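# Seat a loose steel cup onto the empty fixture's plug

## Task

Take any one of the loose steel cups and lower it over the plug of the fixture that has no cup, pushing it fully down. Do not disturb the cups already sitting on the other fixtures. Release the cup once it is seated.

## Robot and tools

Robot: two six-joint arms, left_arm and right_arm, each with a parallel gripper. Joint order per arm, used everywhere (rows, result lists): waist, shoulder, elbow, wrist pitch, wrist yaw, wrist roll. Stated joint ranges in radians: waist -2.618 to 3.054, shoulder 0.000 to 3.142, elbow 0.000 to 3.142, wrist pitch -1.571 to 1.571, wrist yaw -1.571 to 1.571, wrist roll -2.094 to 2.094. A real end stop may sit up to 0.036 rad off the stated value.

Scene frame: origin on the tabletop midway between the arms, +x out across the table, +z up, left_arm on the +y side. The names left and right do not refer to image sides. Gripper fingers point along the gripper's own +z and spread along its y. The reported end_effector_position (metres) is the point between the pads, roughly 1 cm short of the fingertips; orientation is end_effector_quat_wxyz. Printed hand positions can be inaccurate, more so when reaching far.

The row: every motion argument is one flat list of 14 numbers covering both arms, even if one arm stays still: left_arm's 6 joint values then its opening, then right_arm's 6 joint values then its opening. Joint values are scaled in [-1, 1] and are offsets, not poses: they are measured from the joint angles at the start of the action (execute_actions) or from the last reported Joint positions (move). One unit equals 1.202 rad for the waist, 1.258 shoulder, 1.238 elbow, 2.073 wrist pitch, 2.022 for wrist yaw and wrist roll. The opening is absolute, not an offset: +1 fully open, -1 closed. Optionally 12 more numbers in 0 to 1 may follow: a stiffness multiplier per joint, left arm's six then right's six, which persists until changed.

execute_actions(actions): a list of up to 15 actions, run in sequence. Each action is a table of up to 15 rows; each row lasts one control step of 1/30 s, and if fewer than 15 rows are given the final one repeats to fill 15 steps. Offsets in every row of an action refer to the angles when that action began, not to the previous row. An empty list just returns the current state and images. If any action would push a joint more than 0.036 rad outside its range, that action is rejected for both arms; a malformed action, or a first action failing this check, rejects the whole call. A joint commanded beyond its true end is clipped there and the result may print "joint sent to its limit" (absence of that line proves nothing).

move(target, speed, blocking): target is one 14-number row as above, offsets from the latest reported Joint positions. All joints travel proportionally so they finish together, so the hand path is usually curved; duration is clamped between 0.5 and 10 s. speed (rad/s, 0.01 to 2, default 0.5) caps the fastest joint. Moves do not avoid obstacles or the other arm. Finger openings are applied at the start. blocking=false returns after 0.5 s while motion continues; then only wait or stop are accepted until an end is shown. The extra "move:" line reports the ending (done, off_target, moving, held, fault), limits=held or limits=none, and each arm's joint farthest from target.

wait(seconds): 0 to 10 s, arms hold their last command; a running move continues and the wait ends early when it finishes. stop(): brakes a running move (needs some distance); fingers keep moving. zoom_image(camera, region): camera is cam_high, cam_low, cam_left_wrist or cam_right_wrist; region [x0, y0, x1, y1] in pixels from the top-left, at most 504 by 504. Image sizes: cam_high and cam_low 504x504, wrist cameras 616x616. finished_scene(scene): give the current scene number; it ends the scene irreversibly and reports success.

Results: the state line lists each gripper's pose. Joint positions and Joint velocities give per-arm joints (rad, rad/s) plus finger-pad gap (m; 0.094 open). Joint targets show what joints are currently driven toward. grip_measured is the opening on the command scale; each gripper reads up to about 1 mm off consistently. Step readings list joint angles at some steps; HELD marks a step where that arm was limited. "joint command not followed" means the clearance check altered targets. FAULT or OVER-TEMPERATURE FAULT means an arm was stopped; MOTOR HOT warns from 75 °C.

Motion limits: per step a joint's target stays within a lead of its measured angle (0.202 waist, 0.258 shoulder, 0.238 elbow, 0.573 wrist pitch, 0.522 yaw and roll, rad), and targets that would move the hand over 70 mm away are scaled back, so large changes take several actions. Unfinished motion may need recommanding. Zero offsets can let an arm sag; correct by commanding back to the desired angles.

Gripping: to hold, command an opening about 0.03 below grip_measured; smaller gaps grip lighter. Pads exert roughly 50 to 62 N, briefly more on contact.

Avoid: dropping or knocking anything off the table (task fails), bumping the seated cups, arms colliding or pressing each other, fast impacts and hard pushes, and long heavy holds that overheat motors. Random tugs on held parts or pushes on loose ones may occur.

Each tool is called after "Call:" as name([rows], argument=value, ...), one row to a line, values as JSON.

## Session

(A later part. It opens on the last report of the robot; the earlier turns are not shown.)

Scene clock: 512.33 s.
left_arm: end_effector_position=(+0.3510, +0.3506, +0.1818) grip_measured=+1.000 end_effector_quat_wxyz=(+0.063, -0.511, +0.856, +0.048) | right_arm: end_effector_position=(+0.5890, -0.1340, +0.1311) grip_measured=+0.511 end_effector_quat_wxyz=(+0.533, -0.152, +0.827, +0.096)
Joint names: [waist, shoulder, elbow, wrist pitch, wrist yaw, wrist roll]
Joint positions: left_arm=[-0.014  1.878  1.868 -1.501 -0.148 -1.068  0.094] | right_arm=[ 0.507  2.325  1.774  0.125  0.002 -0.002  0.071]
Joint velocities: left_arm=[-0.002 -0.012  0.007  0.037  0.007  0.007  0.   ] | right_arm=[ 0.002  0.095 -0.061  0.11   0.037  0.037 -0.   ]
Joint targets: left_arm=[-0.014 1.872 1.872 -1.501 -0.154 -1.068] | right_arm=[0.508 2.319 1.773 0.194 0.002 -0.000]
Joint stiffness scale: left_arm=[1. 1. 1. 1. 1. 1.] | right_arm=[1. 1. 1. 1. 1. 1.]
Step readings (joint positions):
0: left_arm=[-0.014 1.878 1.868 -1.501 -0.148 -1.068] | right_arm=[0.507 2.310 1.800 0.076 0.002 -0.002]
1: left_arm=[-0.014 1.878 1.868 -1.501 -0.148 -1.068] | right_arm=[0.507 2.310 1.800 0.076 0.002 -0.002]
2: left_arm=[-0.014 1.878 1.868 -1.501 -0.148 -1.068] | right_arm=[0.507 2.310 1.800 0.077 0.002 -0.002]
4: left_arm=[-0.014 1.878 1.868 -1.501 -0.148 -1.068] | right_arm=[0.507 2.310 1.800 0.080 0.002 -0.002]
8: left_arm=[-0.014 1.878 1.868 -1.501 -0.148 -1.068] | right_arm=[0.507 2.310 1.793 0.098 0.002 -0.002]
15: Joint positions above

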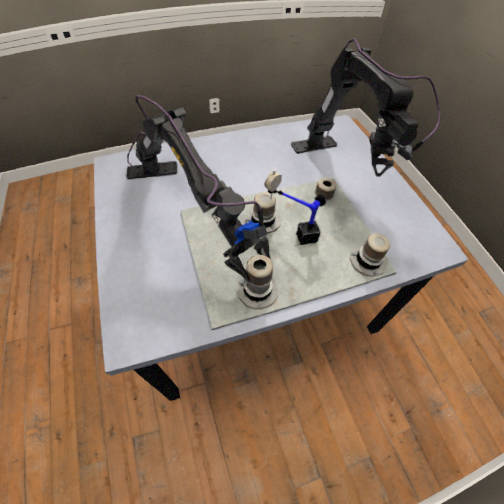

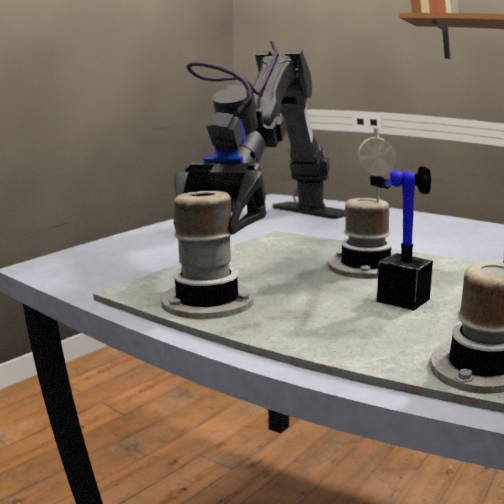

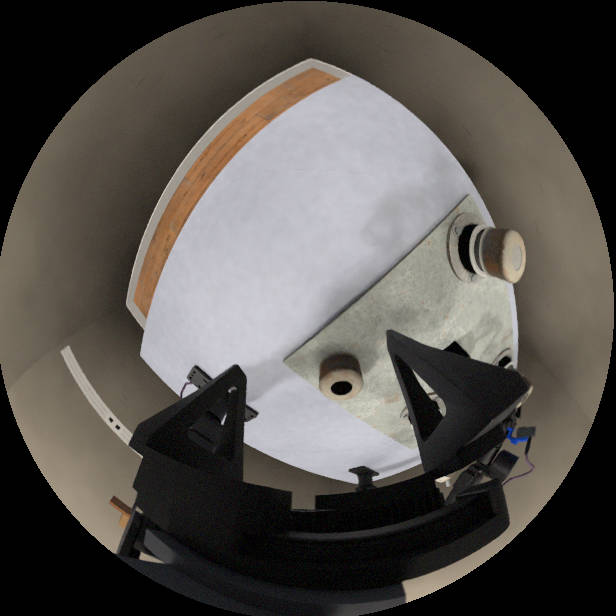

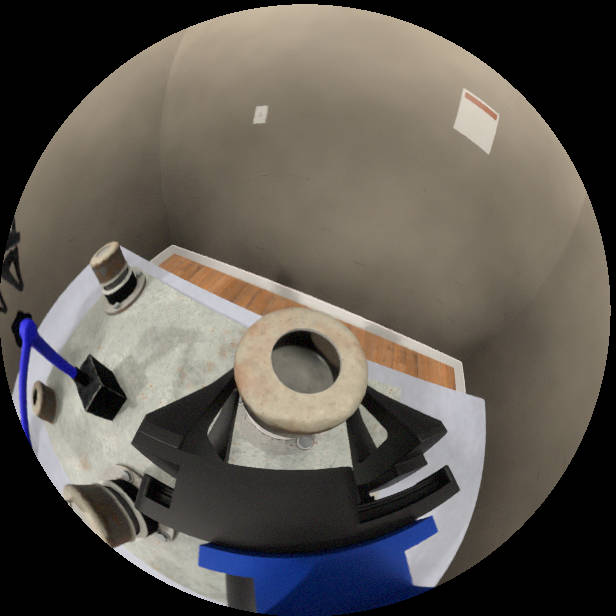

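Call:
execute_actions(actions=[])

Scene clock: 513.80 s.
left_arm: end_effector_position=(+0.3510, +0.3506, +0.1818) grip_measured=+1.000 end_effector_quat_wxyz=(+0.063, -0.511, +0.856, +0.048) | right_arm: end_effector_position=(+0.5892, -0.1339, +0.1266) grip_measured=+0.511 end_effector_quat_wxyz=(+0.532, -0.152, +0.828, +0.096)
Joint names: [waist, shoulder, elbow, wrist pitch, wrist yaw, wrist roll]
Joint positions: left_arm=[-0.014  1.878  1.868 -1.501 -0.148 -1.068  0.094] | right_arm=[ 0.507  2.332  1.77   0.133  0.002 -0.002  0.071]
Joint velocities: left_arm=[-0.017  0.002 -0.002 -0.007 -0.022  0.051  0.   ] | right_arm=[ 0.002  0.002 -0.002  0.037 -0.007 -0.037 -0.   ]
Joint targets: left_arm=[-0.014 1.872 1.872 -1.501 -0.154 -1.068] | right_arm=[0.508 2.319 1.773 0.194 0.002 -0.001]
Joint stiffness scale: left_arm=[1. 1. 1. 1. 1. 1.] | right_arm=[1. 1. 1. 1. 1. 1.]

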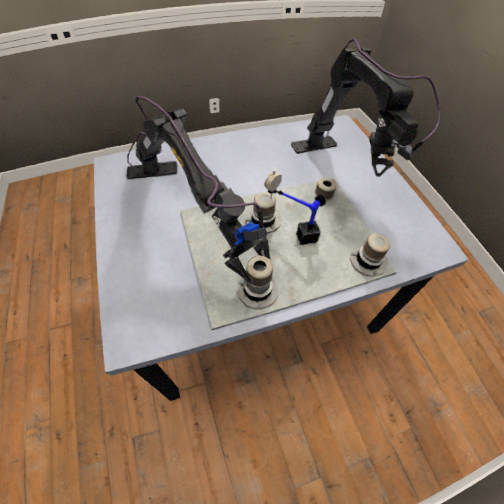

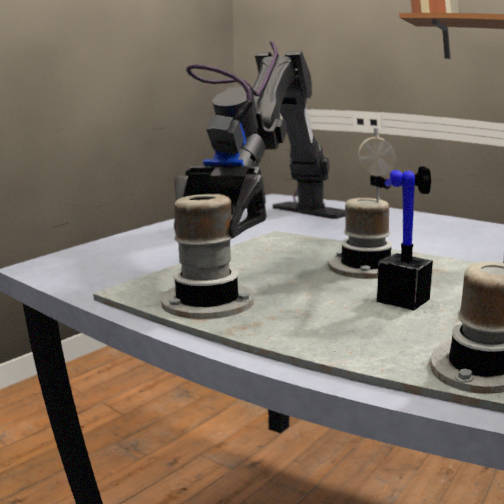

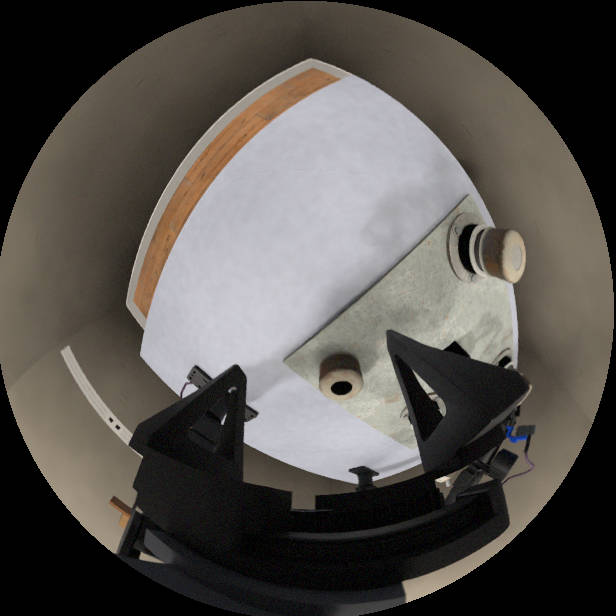

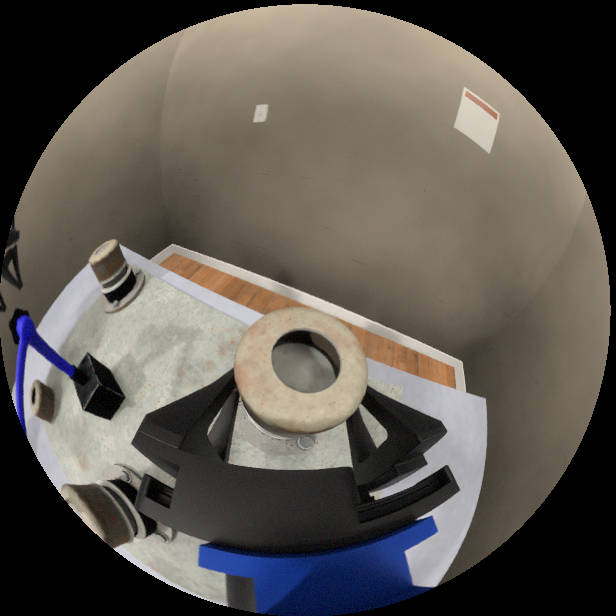

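Call:
execute_actions([
  [[0,-0.004,0.004,0,-0.003,0,1,0.001,-0.004,-0.002,0.033,0,0.001,0.47],[0,-0.004,0.004,0,-0.003,0,1,0.001,0.0016,-0.0065,0.037,0,0.001,0.47],[0,-0.004,0.004,0,-0.003,0,1,0.001,0.0023,-0.0075,0.0395,0,0.001,0.47],[0,-0.004,0.004,0,-0.003,0,1,0.001,0.003,-0.0086,0.0407,0,0.001,0.47],[0,-0.004,0.004,0,-0.003,0,1,0.001,0.0038,-0.0096,0.0419,0,0.001,0.47],[0,-0.004,0.004,0,-0.003,0,1,0.001,0.0045,-0.0107,0.043,0,0.001,0.47],[0,-0.004,0.004,0,-0.003,0,1,0.001,0.0052,-0.0117,0.0442,0,0.001,0.47],[0,-0.004,0.004,0,-0.003,0,1,0.001,0.006,-0.0128,0.0454,0,0.001,0.47],[0,-0.004,0.004,0,-0.003,0,1,0.001,0.0067,-0.0138,0.0465,0,0.001,0.47],[0,-0.004,0.004,0,-0.003,0,1,0.001,0.0074,-0.0149,0.0477,0,0.001,0.47],[0,-0.004,0.004,0,-0.003,0,1,0.001,0.0082,-0.016,0.0489,0,0.001,0.47],[0,-0.004,0.004,0,-0.003,0,1,0.001,0.0089,-0.017,0.050,0,0.001,0.47],[0,-0.004,0.004,0,-0.003,0,1,0.001,0.0096,-0.0181,0.0512,0,0.001,0.47],[0,-0.004,0.004,0,-0.003,0,1,0.001,0.0104,-0.0191,0.0524,0,0.001,0.47],[0,-0.004,0.004,0,-0.003,0,1,0.001,0.0111,-0.0202,0.0535,0,0.001,0.47]],
  [[0,-0.004,0.004,0,-0.003,0,1,0,-0.004,-0.002,0.0345,0,0.001,0.47],[0,-0.004,0.004,0,-0.003,0,1,0,-0.003,-0.0032,0.0358,0,0.001,0.47],[0,-0.004,0.004,0,-0.003,0,1,0,-0.002,-0.0044,0.0371,0,0.001,0.47],[0,-0.004,0.004,0,-0.003,0,1,0,-0.001,-0.0056,0.0384,0,0.001,0.47],[0,-0.004,0.004,0,-0.003,0,1,0,0.0,-0.0068,0.0397,0,0.001,0.47],[0,-0.004,0.004,0,-0.003,0,1,0,0.0011,-0.008,0.041,0,0.001,0.47],[0,-0.004,0.004,0,-0.003,0,1,0,0.0022,-0.0092,0.0423,0,0.001,0.47],[0,-0.004,0.004,0,-0.003,0,1,0,0.0033,-0.0104,0.0436,0,0.001,0.47],[0,-0.004,0.004,0,-0.003,0,1,0,0.0044,-0.0116,0.0449,0,0.001,0.47],[0,-0.004,0.004,0,-0.003,0,1,0,0.0055,-0.0128,0.0462,0,0.001,0.47],[0,-0.004,0.004,0,-0.003,0,1,0,0.0066,-0.014,0.0475,0,0.001,0.47],[0,-0.004,0.004,0,-0.003,0,1,0,0.0077,-0.0151,0.0486,0,0.001,0.47],[0,-0.004,0.004,0,-0.003,0,1,0,0.0087,-0.0162,0.0497,0,0.001,0.47]],
])

Scene clock: 540.80 s.
left_arm: end_effector_position=(+0.3510, +0.3506, +0.1818) grip_measured=+1.000 end_effector_quat_wxyz=(+0.063, -0.511, +0.856, +0.048) | right_arm: end_effector_position=(+0.5900, -0.1337, +0.1021) grip_measured=+0.511 end_effector_quat_wxyz=(+0.535, -0.151, +0.826, +0.096)
Joint names: [waist, shoulder, elbow, wrist pitch, wrist yaw, wrist roll]
Joint positions: left_arm=[-0.014  1.878  1.868 -1.501 -0.148 -1.068  0.094] | right_arm=[ 0.507  2.371  1.728  0.221  0.002 -0.002  0.071]
Joint velocities: left_arm=[ 0.002 -0.002  0.017 -0.095  0.022  0.037  0.   ] | right_arm=[-0.007  0.027 -0.002 -0.007  0.007 -0.007 -0.001]
Joint targets: left_arm=[-0.014 1.872 1.872 -1.501 -0.154 -1.068] | right_arm=[0.507 2.364 1.727 0.282 0.002 -0.000]
Joint stiffness scale: left_arm=[1. 1. 1. 1. 1. 1.] | right_arm=[1. 1. 1. 1. 1. 1.]
Step readings (joint positions; steps 1 to 15: 1st action; 16 to 30: 2nd action):
0: left_arm=[-0.014 1.878 1.868 -1.501 -0.148 -1.068] | right_arm=[0.507 2.332 1.770 0.133 0.002 -0.002]
1: left_arm=[-0.014 1.878 1.868 -1.501 -0.148 -1.068] | right_arm=[0.507 2.332 1.770 0.133 0.002 -0.002]
2: left_arm=[-0.014 1.878 1.868 -1.501 -0.148 -1.068] | right_arm=[0.507 2.333 1.769 0.136 0.002 -0.002]
4: left_arm=[-0.014 1.878 1.868 -1.501 -0.148 -1.068] | right_arm=[0.507 2.335 1.764 0.146 0.002 -0.002]
8: left_arm=[-0.014 1.878 1.868 -1.501 -0.148 -1.068] | right_arm=[0.507 2.344 1.756 0.159 0.002 -0.002]
15: left_arm=[-0.014 1.878 1.868 -1.501 -0.148 -1.068] | right_arm=[0.507 2.353 1.747 0.179 0.002 -0.002]
16: left_arm=[-0.014 1.878 1.868 -1.501 -0.148 -1.068] | right_arm=[0.507 2.353 1.746 0.182 0.002 -0.002]
17: left_arm=[-0.014 1.878 1.868 -1.501 -0.148 -1.068] | right_arm=[0.507 2.354 1.745 0.184 0.002 -0.002]
19: left_arm=[-0.014 1.878 1.868 -1.501 -0.148 -1.068] | right_arm=[0.507 2.355 1.742 0.190 0.002 -0.002]
23: left_arm=[-0.014 1.878 1.868 -1.501 -0.148 -1.068] | right_arm=[0.507 2.361 1.737 0.202 0.002 -0.002]
30: Joint positions above

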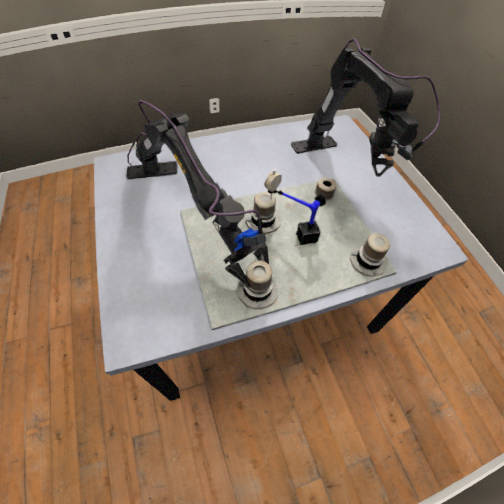

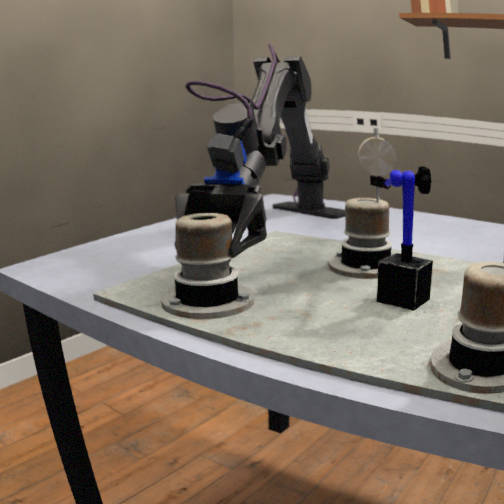

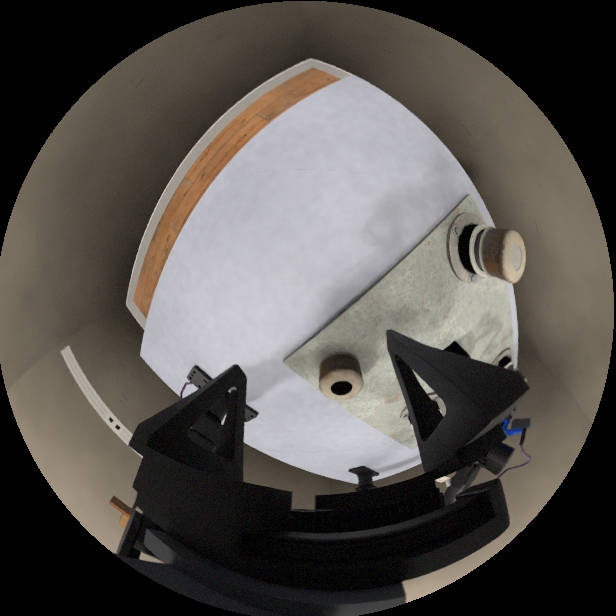

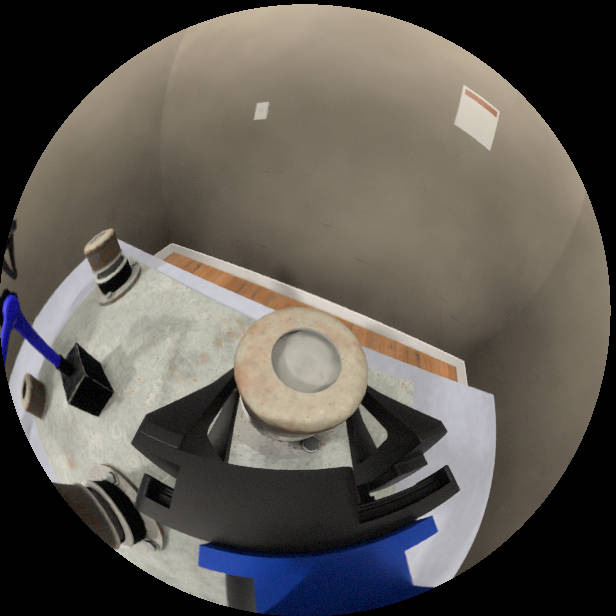

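Call:
execute_actions([
  [[0,-0.004,0.004,0,-0.003,0,1,0,-0.004,-0.002,0.027,0,0.001,0.47],[0,-0.004,0.004,0,-0.003,0,1,0,-0.003,-0.0025,0.0245,0,0.001,0.47],[0,-0.004,0.004,0,-0.003,0,1,0,-0.002,-0.003,0.022,0,0.001,0.47],[0,-0.004,0.004,0,-0.003,0,1,0,-0.001,-0.0035,0.0195,0,0.001,0.47],[0,-0.004,0.004,0,-0.003,0,1,0,0,-0.004,0.017,0,0.001,0.47],[0,-0.004,0.004,0,-0.003,0,1,0,0.001,-0.0045,0.0145,0,0.001,0.47],[0,-0.004,0.004,0,-0.003,0,1,0,0.002,-0.005,0.012,0,0.001,0.47],[0,-0.004,0.004,0,-0.003,0,1,0,0.003,-0.0055,0.0095,0,0.001,0.47],[0,-0.004,0.004,0,-0.003,0,1,0,0.004,-0.006,0.007,0,0.001,0.47],[0,-0.004,0.004,0,-0.003,0,1,0,0.005,-0.0065,0.0045,0,0.001,0.47],[0,-0.004,0.004,0,-0.003,0,1,0,0.006,-0.007,0.002,0,0.001,0.47],[0,-0.004,0.004,0,-0.003,0,1,0,0.006,-0.007,-0.001,0,0.001,0.47],[0,-0.004,0.004,0,-0.003,0,1,0,0.006,-0.007,-0.004,0,0.001,0.47]],
])

Scene clock: 550.60 s.
left_arm: end_effector_position=(+0.3510, +0.3506, +0.1818) grip_measured=+1.000 end_effector_quat_wxyz=(+0.063, -0.511, +0.856, +0.048) | right_arm: end_effector_position=(+0.5896, -0.1337, +0.1004) grip_measured=+0.511 end_effector_quat_wxyz=(+0.534, -0.152, +0.826, +0.096)
Joint names: [waist, shoulder, elbow, wrist pitch, wrist yaw, wrist roll]
Joint positions: left_arm=[-0.014  1.878  1.868 -1.501 -0.148 -1.068  0.094] | right_arm=[ 0.507  2.372  1.727  0.221  0.001 -0.002  0.071]
Joint velocities: left_arm=[-0.007 -0.007 -0.002 -0.037  0.051  0.051  0.   ] | right_arm=[ 0.007 -0.007  0.007 -0.051 -0.051 -0.037  0.002]
Joint targets: left_arm=[-0.014 1.872 1.872 -1.501 -0.154 -1.068] | right_arm=[0.507 2.378 1.719 0.213 0.002 -0.000]
Joint stiffness scale: left_arm=[1. 1. 1. 1. 1. 1.] | right_arm=[1. 1. 1. 1. 1. 1.]
Step readings (joint positions):
0: left_arm=[-0.014 1.878 1.868 -1.501 -0.148 -1.068] | right_arm=[0.507 2.372 1.727 0.225 0.002 -0.002]
1: left_arm=[-0.014 1.878 1.868 -1.501 -0.148 -1.068] | right_arm=[0.507 2.372 1.727 0.225 0.002 -0.002]
2: left_arm=[-0.014 1.878 1.868 -1.501 -0.148 -1.068] | right_arm=[0.507 2.372 1.727 0.225 0.002 -0.002]
4: left_arm=[-0.014 1.878 1.868 -1.501 -0.148 -1.068] | right_arm=[0.507 2.372 1.727 0.225 0.002 -0.002]
8: left_arm=[-0.014 1.878 1.868 -1.501 -0.148 -1.068] | right_arm=[0.507 2.372 1.727 0.223 0.002 -0.002]
15: Joint positions above

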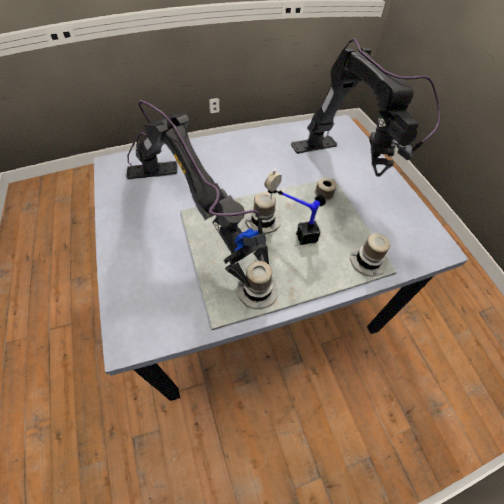

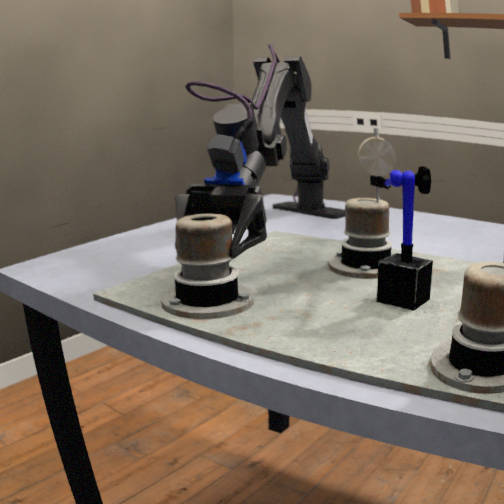

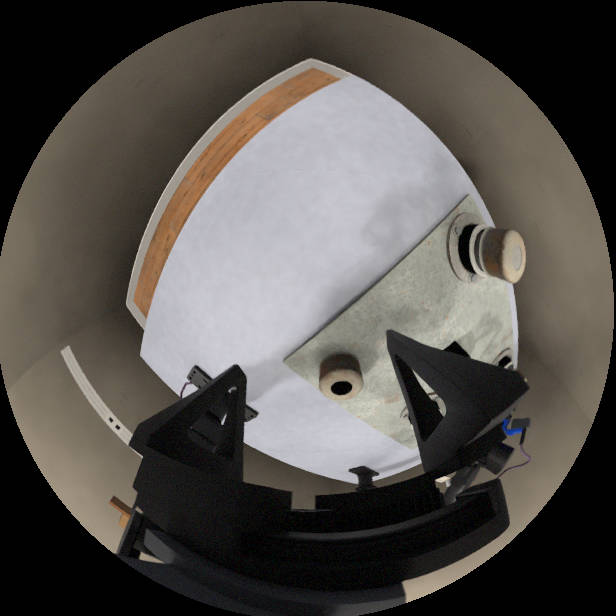

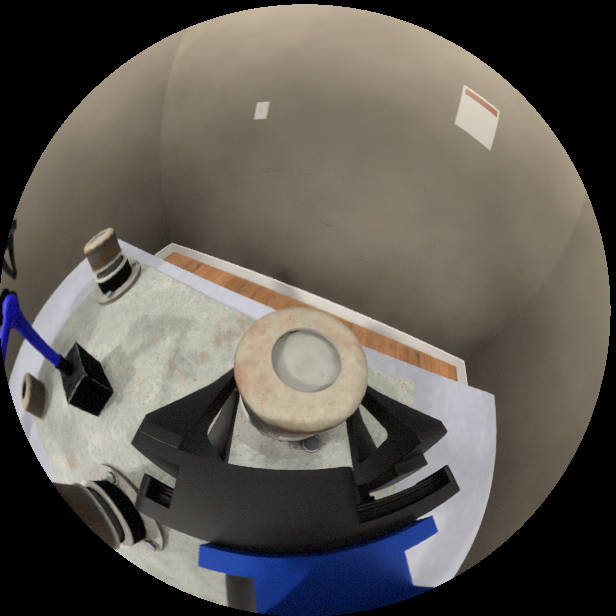

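Call:
zoom_image(camera="cam_low", region=[150, 180, 410, 320])

Call:
zoom_image(camera="cam_right_wrist", region=[250, 310, 370, 430])

Region (150, 180, 410, 320) of cam_low's 504x504 image, scaled by 1.938, with more detail than that image has; it fills the top 271 rows of this view, and the rest is white.

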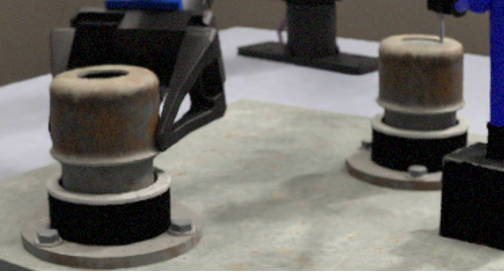

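Region (250, 310, 370, 430) of cam_right_wrist's 616x616 image, scaled by 4.200, with more detail than that image has.

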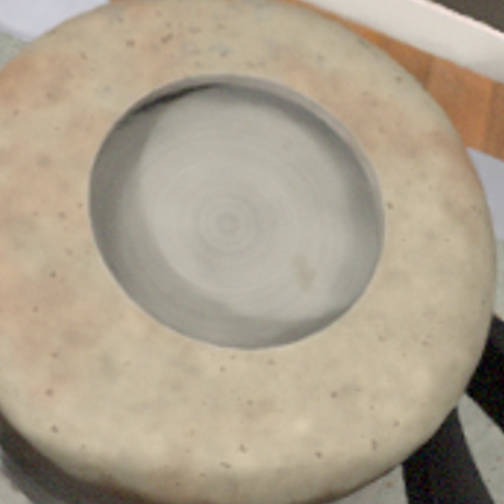

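Call:
execute_actions([
  [[0,-0.004,0.004,0,-0.003,0,1,0,0.004,-0.005,-0.007,0,0.001,0.47],[0,-0.004,0.004,0,-0.003,0,1,0,0.003,-0.004,-0.010,0,0.001,0.47],[0,-0.004,0.004,0,-0.003,0,1,0,0.002,-0.003,-0.013,0,0.001,0.47],[0,-0.004,0.004,0,-0.003,0,1,0,0.001,-0.002,-0.016,0,0.001,0.47],[0,-0.004,0.004,0,-0.003,0,1,0,0,-0.001,-0.019,0,0.001,0.47],[0,-0.004,0.004,0,-0.003,0,1,0,0,0,-0.022,0,0.001,0.47],[0,-0.004,0.004,0,-0.003,0,1,0,0,0,-0.025,0,0.001,0.47],[0,-0.004,0.004,0,-0.003,0,1,0,0,0,-0.028,0,0.001,0.47],[0,-0.004,0.004,0,-0.003,0,1,0,0,0,-0.031,0,0.001,0.47],[0,-0.004,0.004,0,-0.003,0,1,0,0,0,-0.034,0,0.001,0.47],[0,-0.004,0.004,0,-0.003,0,1,0,0,0,-0.037,0,0.001,0.47],[0,-0.004,0.004,0,-0.003,0,1,0,0,0,-0.040,0,0.001,0.47]],
])

Scene clock: 566.13 s.
left_arm: end_effector_position=(+0.3510, +0.3506, +0.1818) grip_measured=+1.000 end_effector_quat_wxyz=(+0.063, -0.511, +0.856, +0.048) | right_arm: end_effector_position=(+0.5892, -0.1338, +0.0994) grip_measured=+0.511 end_effector_quat_wxyz=(+0.532, -0.152, +0.828, +0.096)
Joint names: [waist, shoulder, elbow, wrist pitch, wrist yaw, wrist roll]
Joint positions: left_arm=[-0.014  1.878  1.868 -1.501 -0.148 -1.068  0.094] | right_arm=[ 0.507  2.372  1.727  0.216  0.001 -0.002  0.071]
Joint velocities: left_arm=[ 0.007 -0.002 -0.002  0.007  0.066 -0.037  0.   ] | right_arm=[-0.007 -0.017  0.002 -0.007  0.007  0.007 -0.   ]
Joint targets: left_arm=[-0.014 1.872 1.872 -1.501 -0.154 -1.068] | right_arm=[0.507 2.372 1.727 0.138 0.001 -0.000]
Joint stiffness scale: left_arm=[1. 1. 1. 1. 1. 1.] | right_arm=[1. 1. 1. 1. 1. 1.]
Step readings (joint positions):
0: left_arm=[-0.014 1.878 1.868 -1.501 -0.148 -1.068] | right_arm=[0.507 2.372 1.727 0.221 0.001 -0.002]
1: left_arm=[-0.014 1.878 1.868 -1.501 -0.148 -1.068] | right_arm=[0.507 2.372 1.727 0.220 0.001 -0.002]
2: left_arm=[-0.014 1.878 1.868 -1.501 -0.148 -1.068] | right_arm=[0.507 2.372 1.727 0.220 0.001 -0.002]
4: left_arm=[-0.014 1.878 1.868 -1.501 -0.148 -1.068] | right_arm=[0.507 2.372 1.727 0.219 0.001 -0.002]
8: left_arm=[-0.014 1.878 1.868 -1.501 -0.148 -1.068] | right_arm=[0.507 2.372 1.727 0.218 0.001 -0.002]
15: Joint positions above

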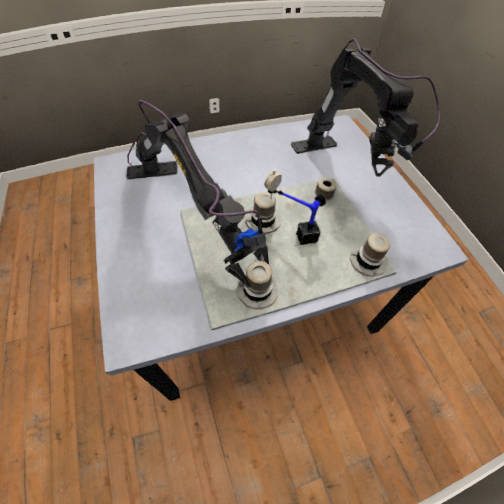

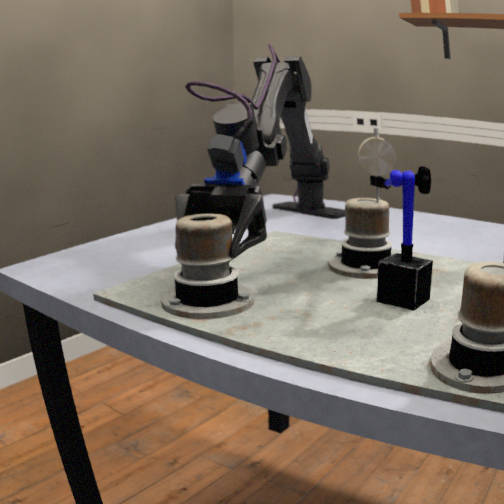

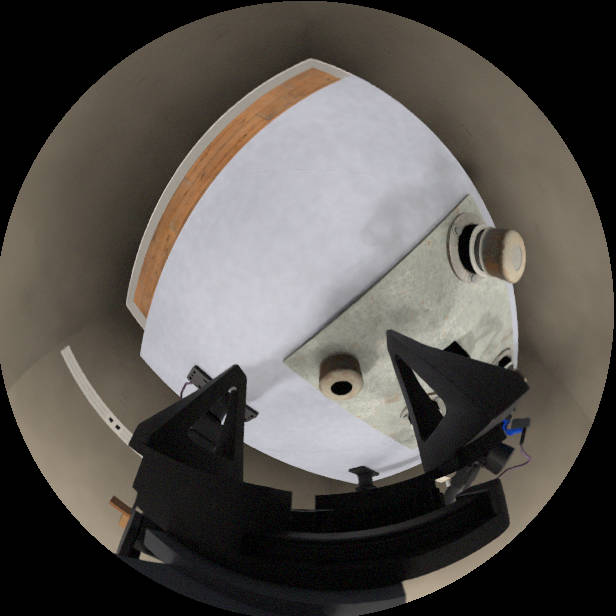

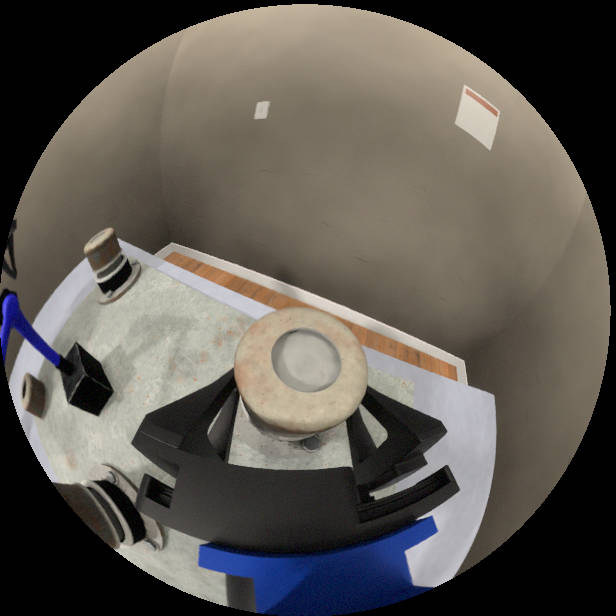

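Call:
execute_actions([
  [[0,-0.004,0.004,0,-0.003,0,1,0,-0.001,0.002,-0.030,0,0.001,0.47],[0,-0.004,0.004,0,-0.003,0,1,0,-0.002,0.003,-0.022,0,0.001,0.47],[0,-0.004,0.004,0,-0.003,0,1,0,-0.003,0.004,-0.014,0,0.001,0.47],[0,-0.004,0.004,0,-0.003,0,1,0,-0.004,0.005,-0.007,0,0.001,0.47],[0,-0.004,0.004,0,-0.003,0,1,0,-0.004,0.005,0,0,0.001,0.48],[0,-0.004,0.004,0,-0.003,0,1,0,-0.004,0.005,0,0,0.001,0.49],[0,-0.004,0.004,0,-0.003,0,1,0,-0.004,0.005,0,0,0.001,0.50],[0,-0.004,0.004,0,-0.003,0,1,0,-0.004,0.005,0,0,0.001,0.51],[0,-0.004,0.004,0,-0.003,0,1,0,-0.004,0.005,0,0,0.001,0.525],[0,-0.004,0.004,0,-0.003,0,1,0,-0.004,0.005,0,0,0.001,0.55],[0,-0.004,0.004,0,-0.003,0,1,0,-0.004,0.005,0,0,0.001,0.59],[0,-0.004,0.004,0,-0.003,0,1,0,-0.004,0.005,0,0,0.001,0.64],[0,-0.004,0.004,0,-0.003,0,1,0,-0.004,0.005,0,0,0.001,0.70],[0,-0.004,0.004,0,-0.003,0,1,0,-0.004,0.005,0,0,0.001,0.76],[0,-0.004,0.004,0,-0.003,0,1,0,-0.004,0.005,0,0,0.001,0.82]],
])

Scene clock: 575.10 s.
left_arm: end_effector_position=(+0.3510, +0.3506, +0.1818) grip_measured=+1.000 end_effector_quat_wxyz=(+0.063, -0.511, +0.856, +0.048) | right_arm: end_effector_position=(+0.5893, -0.1336, +0.0997) grip_measured=+0.791 end_effector_quat_wxyz=(+0.532, -0.152, +0.827, +0.096)
Joint names: [waist, shoulder, elbow, wrist pitch, wrist yaw, wrist roll]
Joint positions: left_arm=[-0.014  1.878  1.868 -1.501 -0.148 -1.068  0.094] | right_arm=[ 0.507  2.372  1.727  0.218  0.    -0.002  0.084]
Joint velocities: left_arm=[0.002 0.012 0.002 0.037 0.022 0.007 0.   ] | right_arm=[ 0.007  0.002  0.012 -0.051  0.022 -0.022  0.055]
Joint targets: left_arm=[-0.014 1.872 1.872 -1.501 -0.154 -1.068] | right_arm=[0.507 2.367 1.733 0.216 0.001 -0.000]
Joint stiffness scale: left_arm=[1. 1. 1. 1. 1. 1.] | right_arm=[1. 1. 1. 1. 1. 1.]
Step readings (joint positions):
0: left_arm=[-0.014 1.878 1.868 -1.501 -0.148 -1.068] | right_arm=[0.507 2.372 1.727 0.216 0.001 -0.002]
1: left_arm=[-0.014 1.878 1.868 -1.501 -0.148 -1.068] | right_arm=[0.507 2.372 1.727 0.216 0.001 -0.002]
2: left_arm=[-0.014 1.878 1.868 -1.501 -0.148 -1.068] | right_arm=[0.507 2.372 1.727 0.217 0.001 -0.002]
4: left_arm=[-0.014 1.878 1.868 -1.501 -0.148 -1.068] | right_arm=[0.507 2.372 1.727 0.218 0.001 -0.002]
8: left_arm=[-0.014 1.878 1.868 -1.501 -0.148 -1.068] | right_arm=[0.507 2.372 1.727 0.219 0.001 -0.002]
15: Joint positions above

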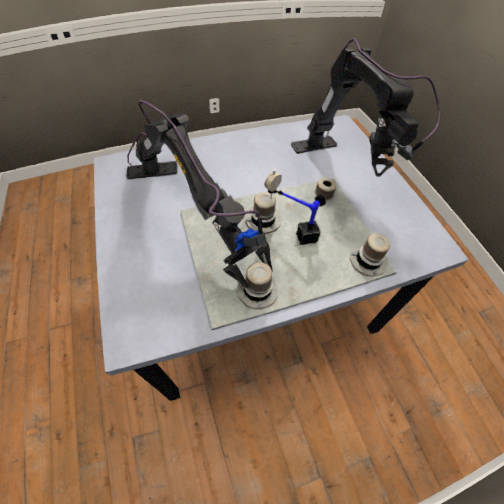

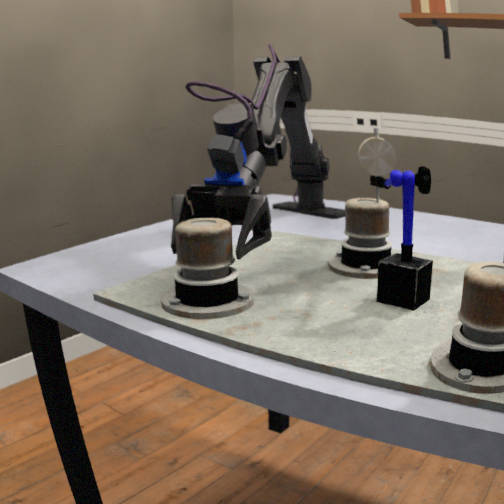

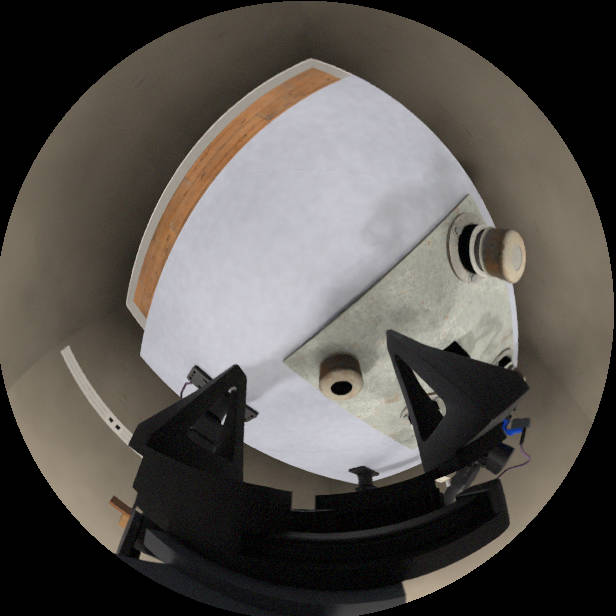

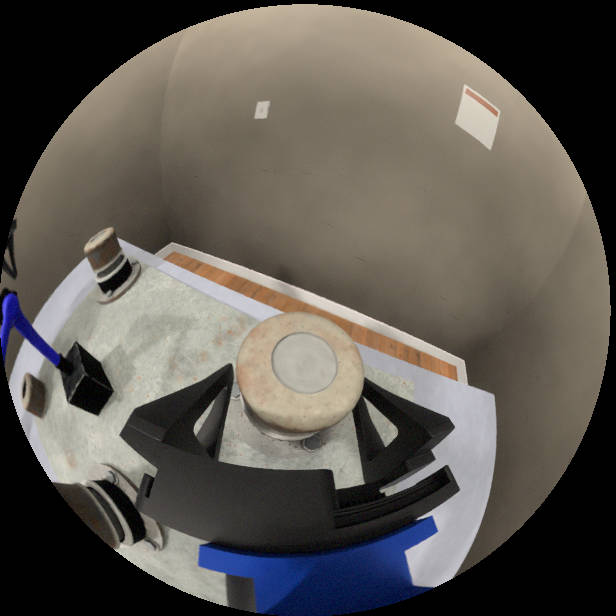

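The cup dropped the last few millimetres once I released it. I'll zoom in to check that it's seated.

Call:
zoom_image(camera="cam_low", region=[150, 180, 410, 320])

Call:
zoom_image(camera="cam_right_wrist", region=[220, 300, 390, 470])

Region (150, 180, 410, 320) of cam_low's 504x504 image, scaled by 1.938, with more detail than that image has; it fills the top 271 rows of this view, and the rest is white.

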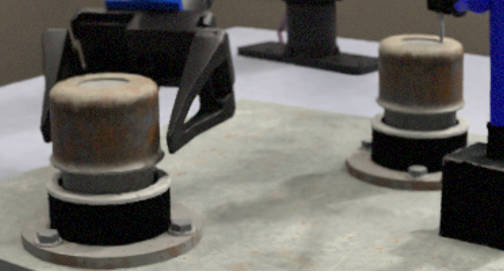

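Region (220, 300, 390, 470) of cam_right_wrist's 616x616 image, scaled by 2.965, with more detail than that image has.

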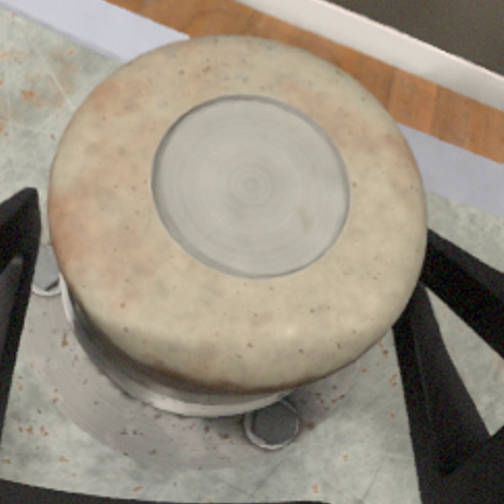

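Call:
move(target=[0, -0.004, 0.004, 0, -0.003, 0, 1, 0, -0.2488, -0.26, 0.0193, 0, 0.001, 1], speed=0.6)

Scene clock: 585.40 s.
left_arm: end_effector_position=(+0.3510, +0.3506, +0.1818) grip_measured=+1.000 end_effector_quat_wxyz=(+0.063, -0.511, +0.856, +0.048) | right_arm: end_effector_position=(+0.5315, -0.1555, +0.1440) grip_measured=+1.000 end_effector_quat_wxyz=(+0.537, -0.151, +0.824, +0.097)
Joint names: [waist, shoulder, elbow, wrist pitch, wrist yaw, wrist roll]
Joint positions: left_arm=[-0.014  1.878  1.868 -1.501 -0.148 -1.068  0.094] | right_arm=[ 0.507  2.081  1.414  0.252  0.    -0.002  0.094]
Joint velocities: left_arm=[ 0.002  0.002 -0.007  0.037 -0.022 -0.037  0.   ] | right_arm=[-0.007  0.012 -0.017 -0.022 -0.037  0.022  0.   ]
Joint targets: left_arm=[-0.014 1.872 1.872 -1.501 -0.154 -1.068] | right_arm=[0.507 2.059 1.405 0.257 0.000 -0.000]
Joint stiffness scale: left_arm=[1. 1. 1. 1. 1. 1.] | right_arm=[1. 1. 1. 1. 1. 1.]
move: off_target (right_arm); limits=none; left_arm: farthest joint: the wrist yaw, 0.006 radians from its target (0.006 radians at the start); right_arm: farthest joint: the shoulder, 0.022 radians from its target (0.313 radians at the start)

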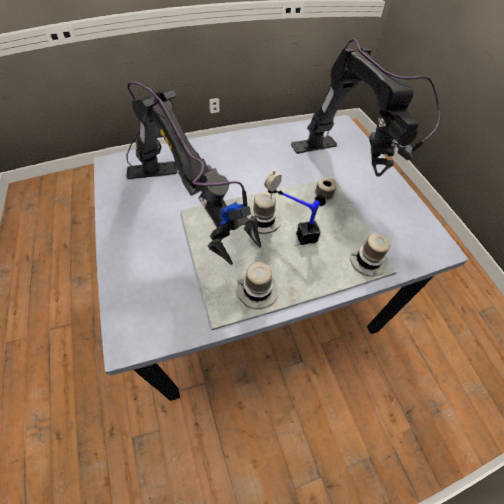

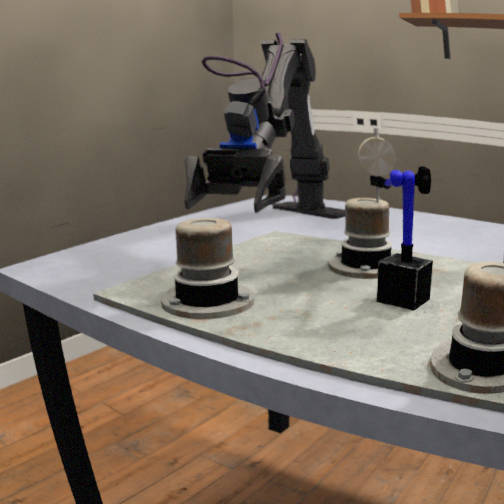

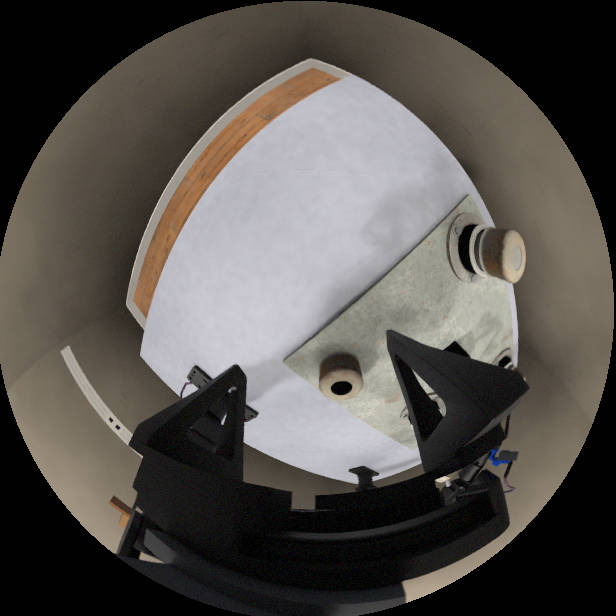

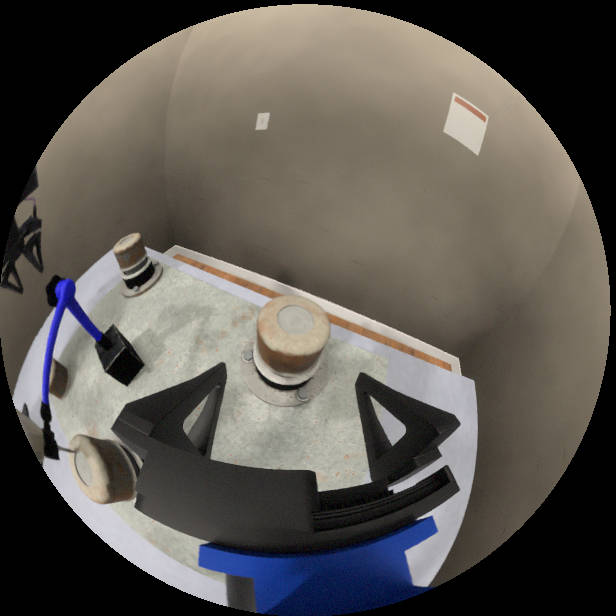

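Call:
finished_scene(scene=1)

The scene is finished: the task was done.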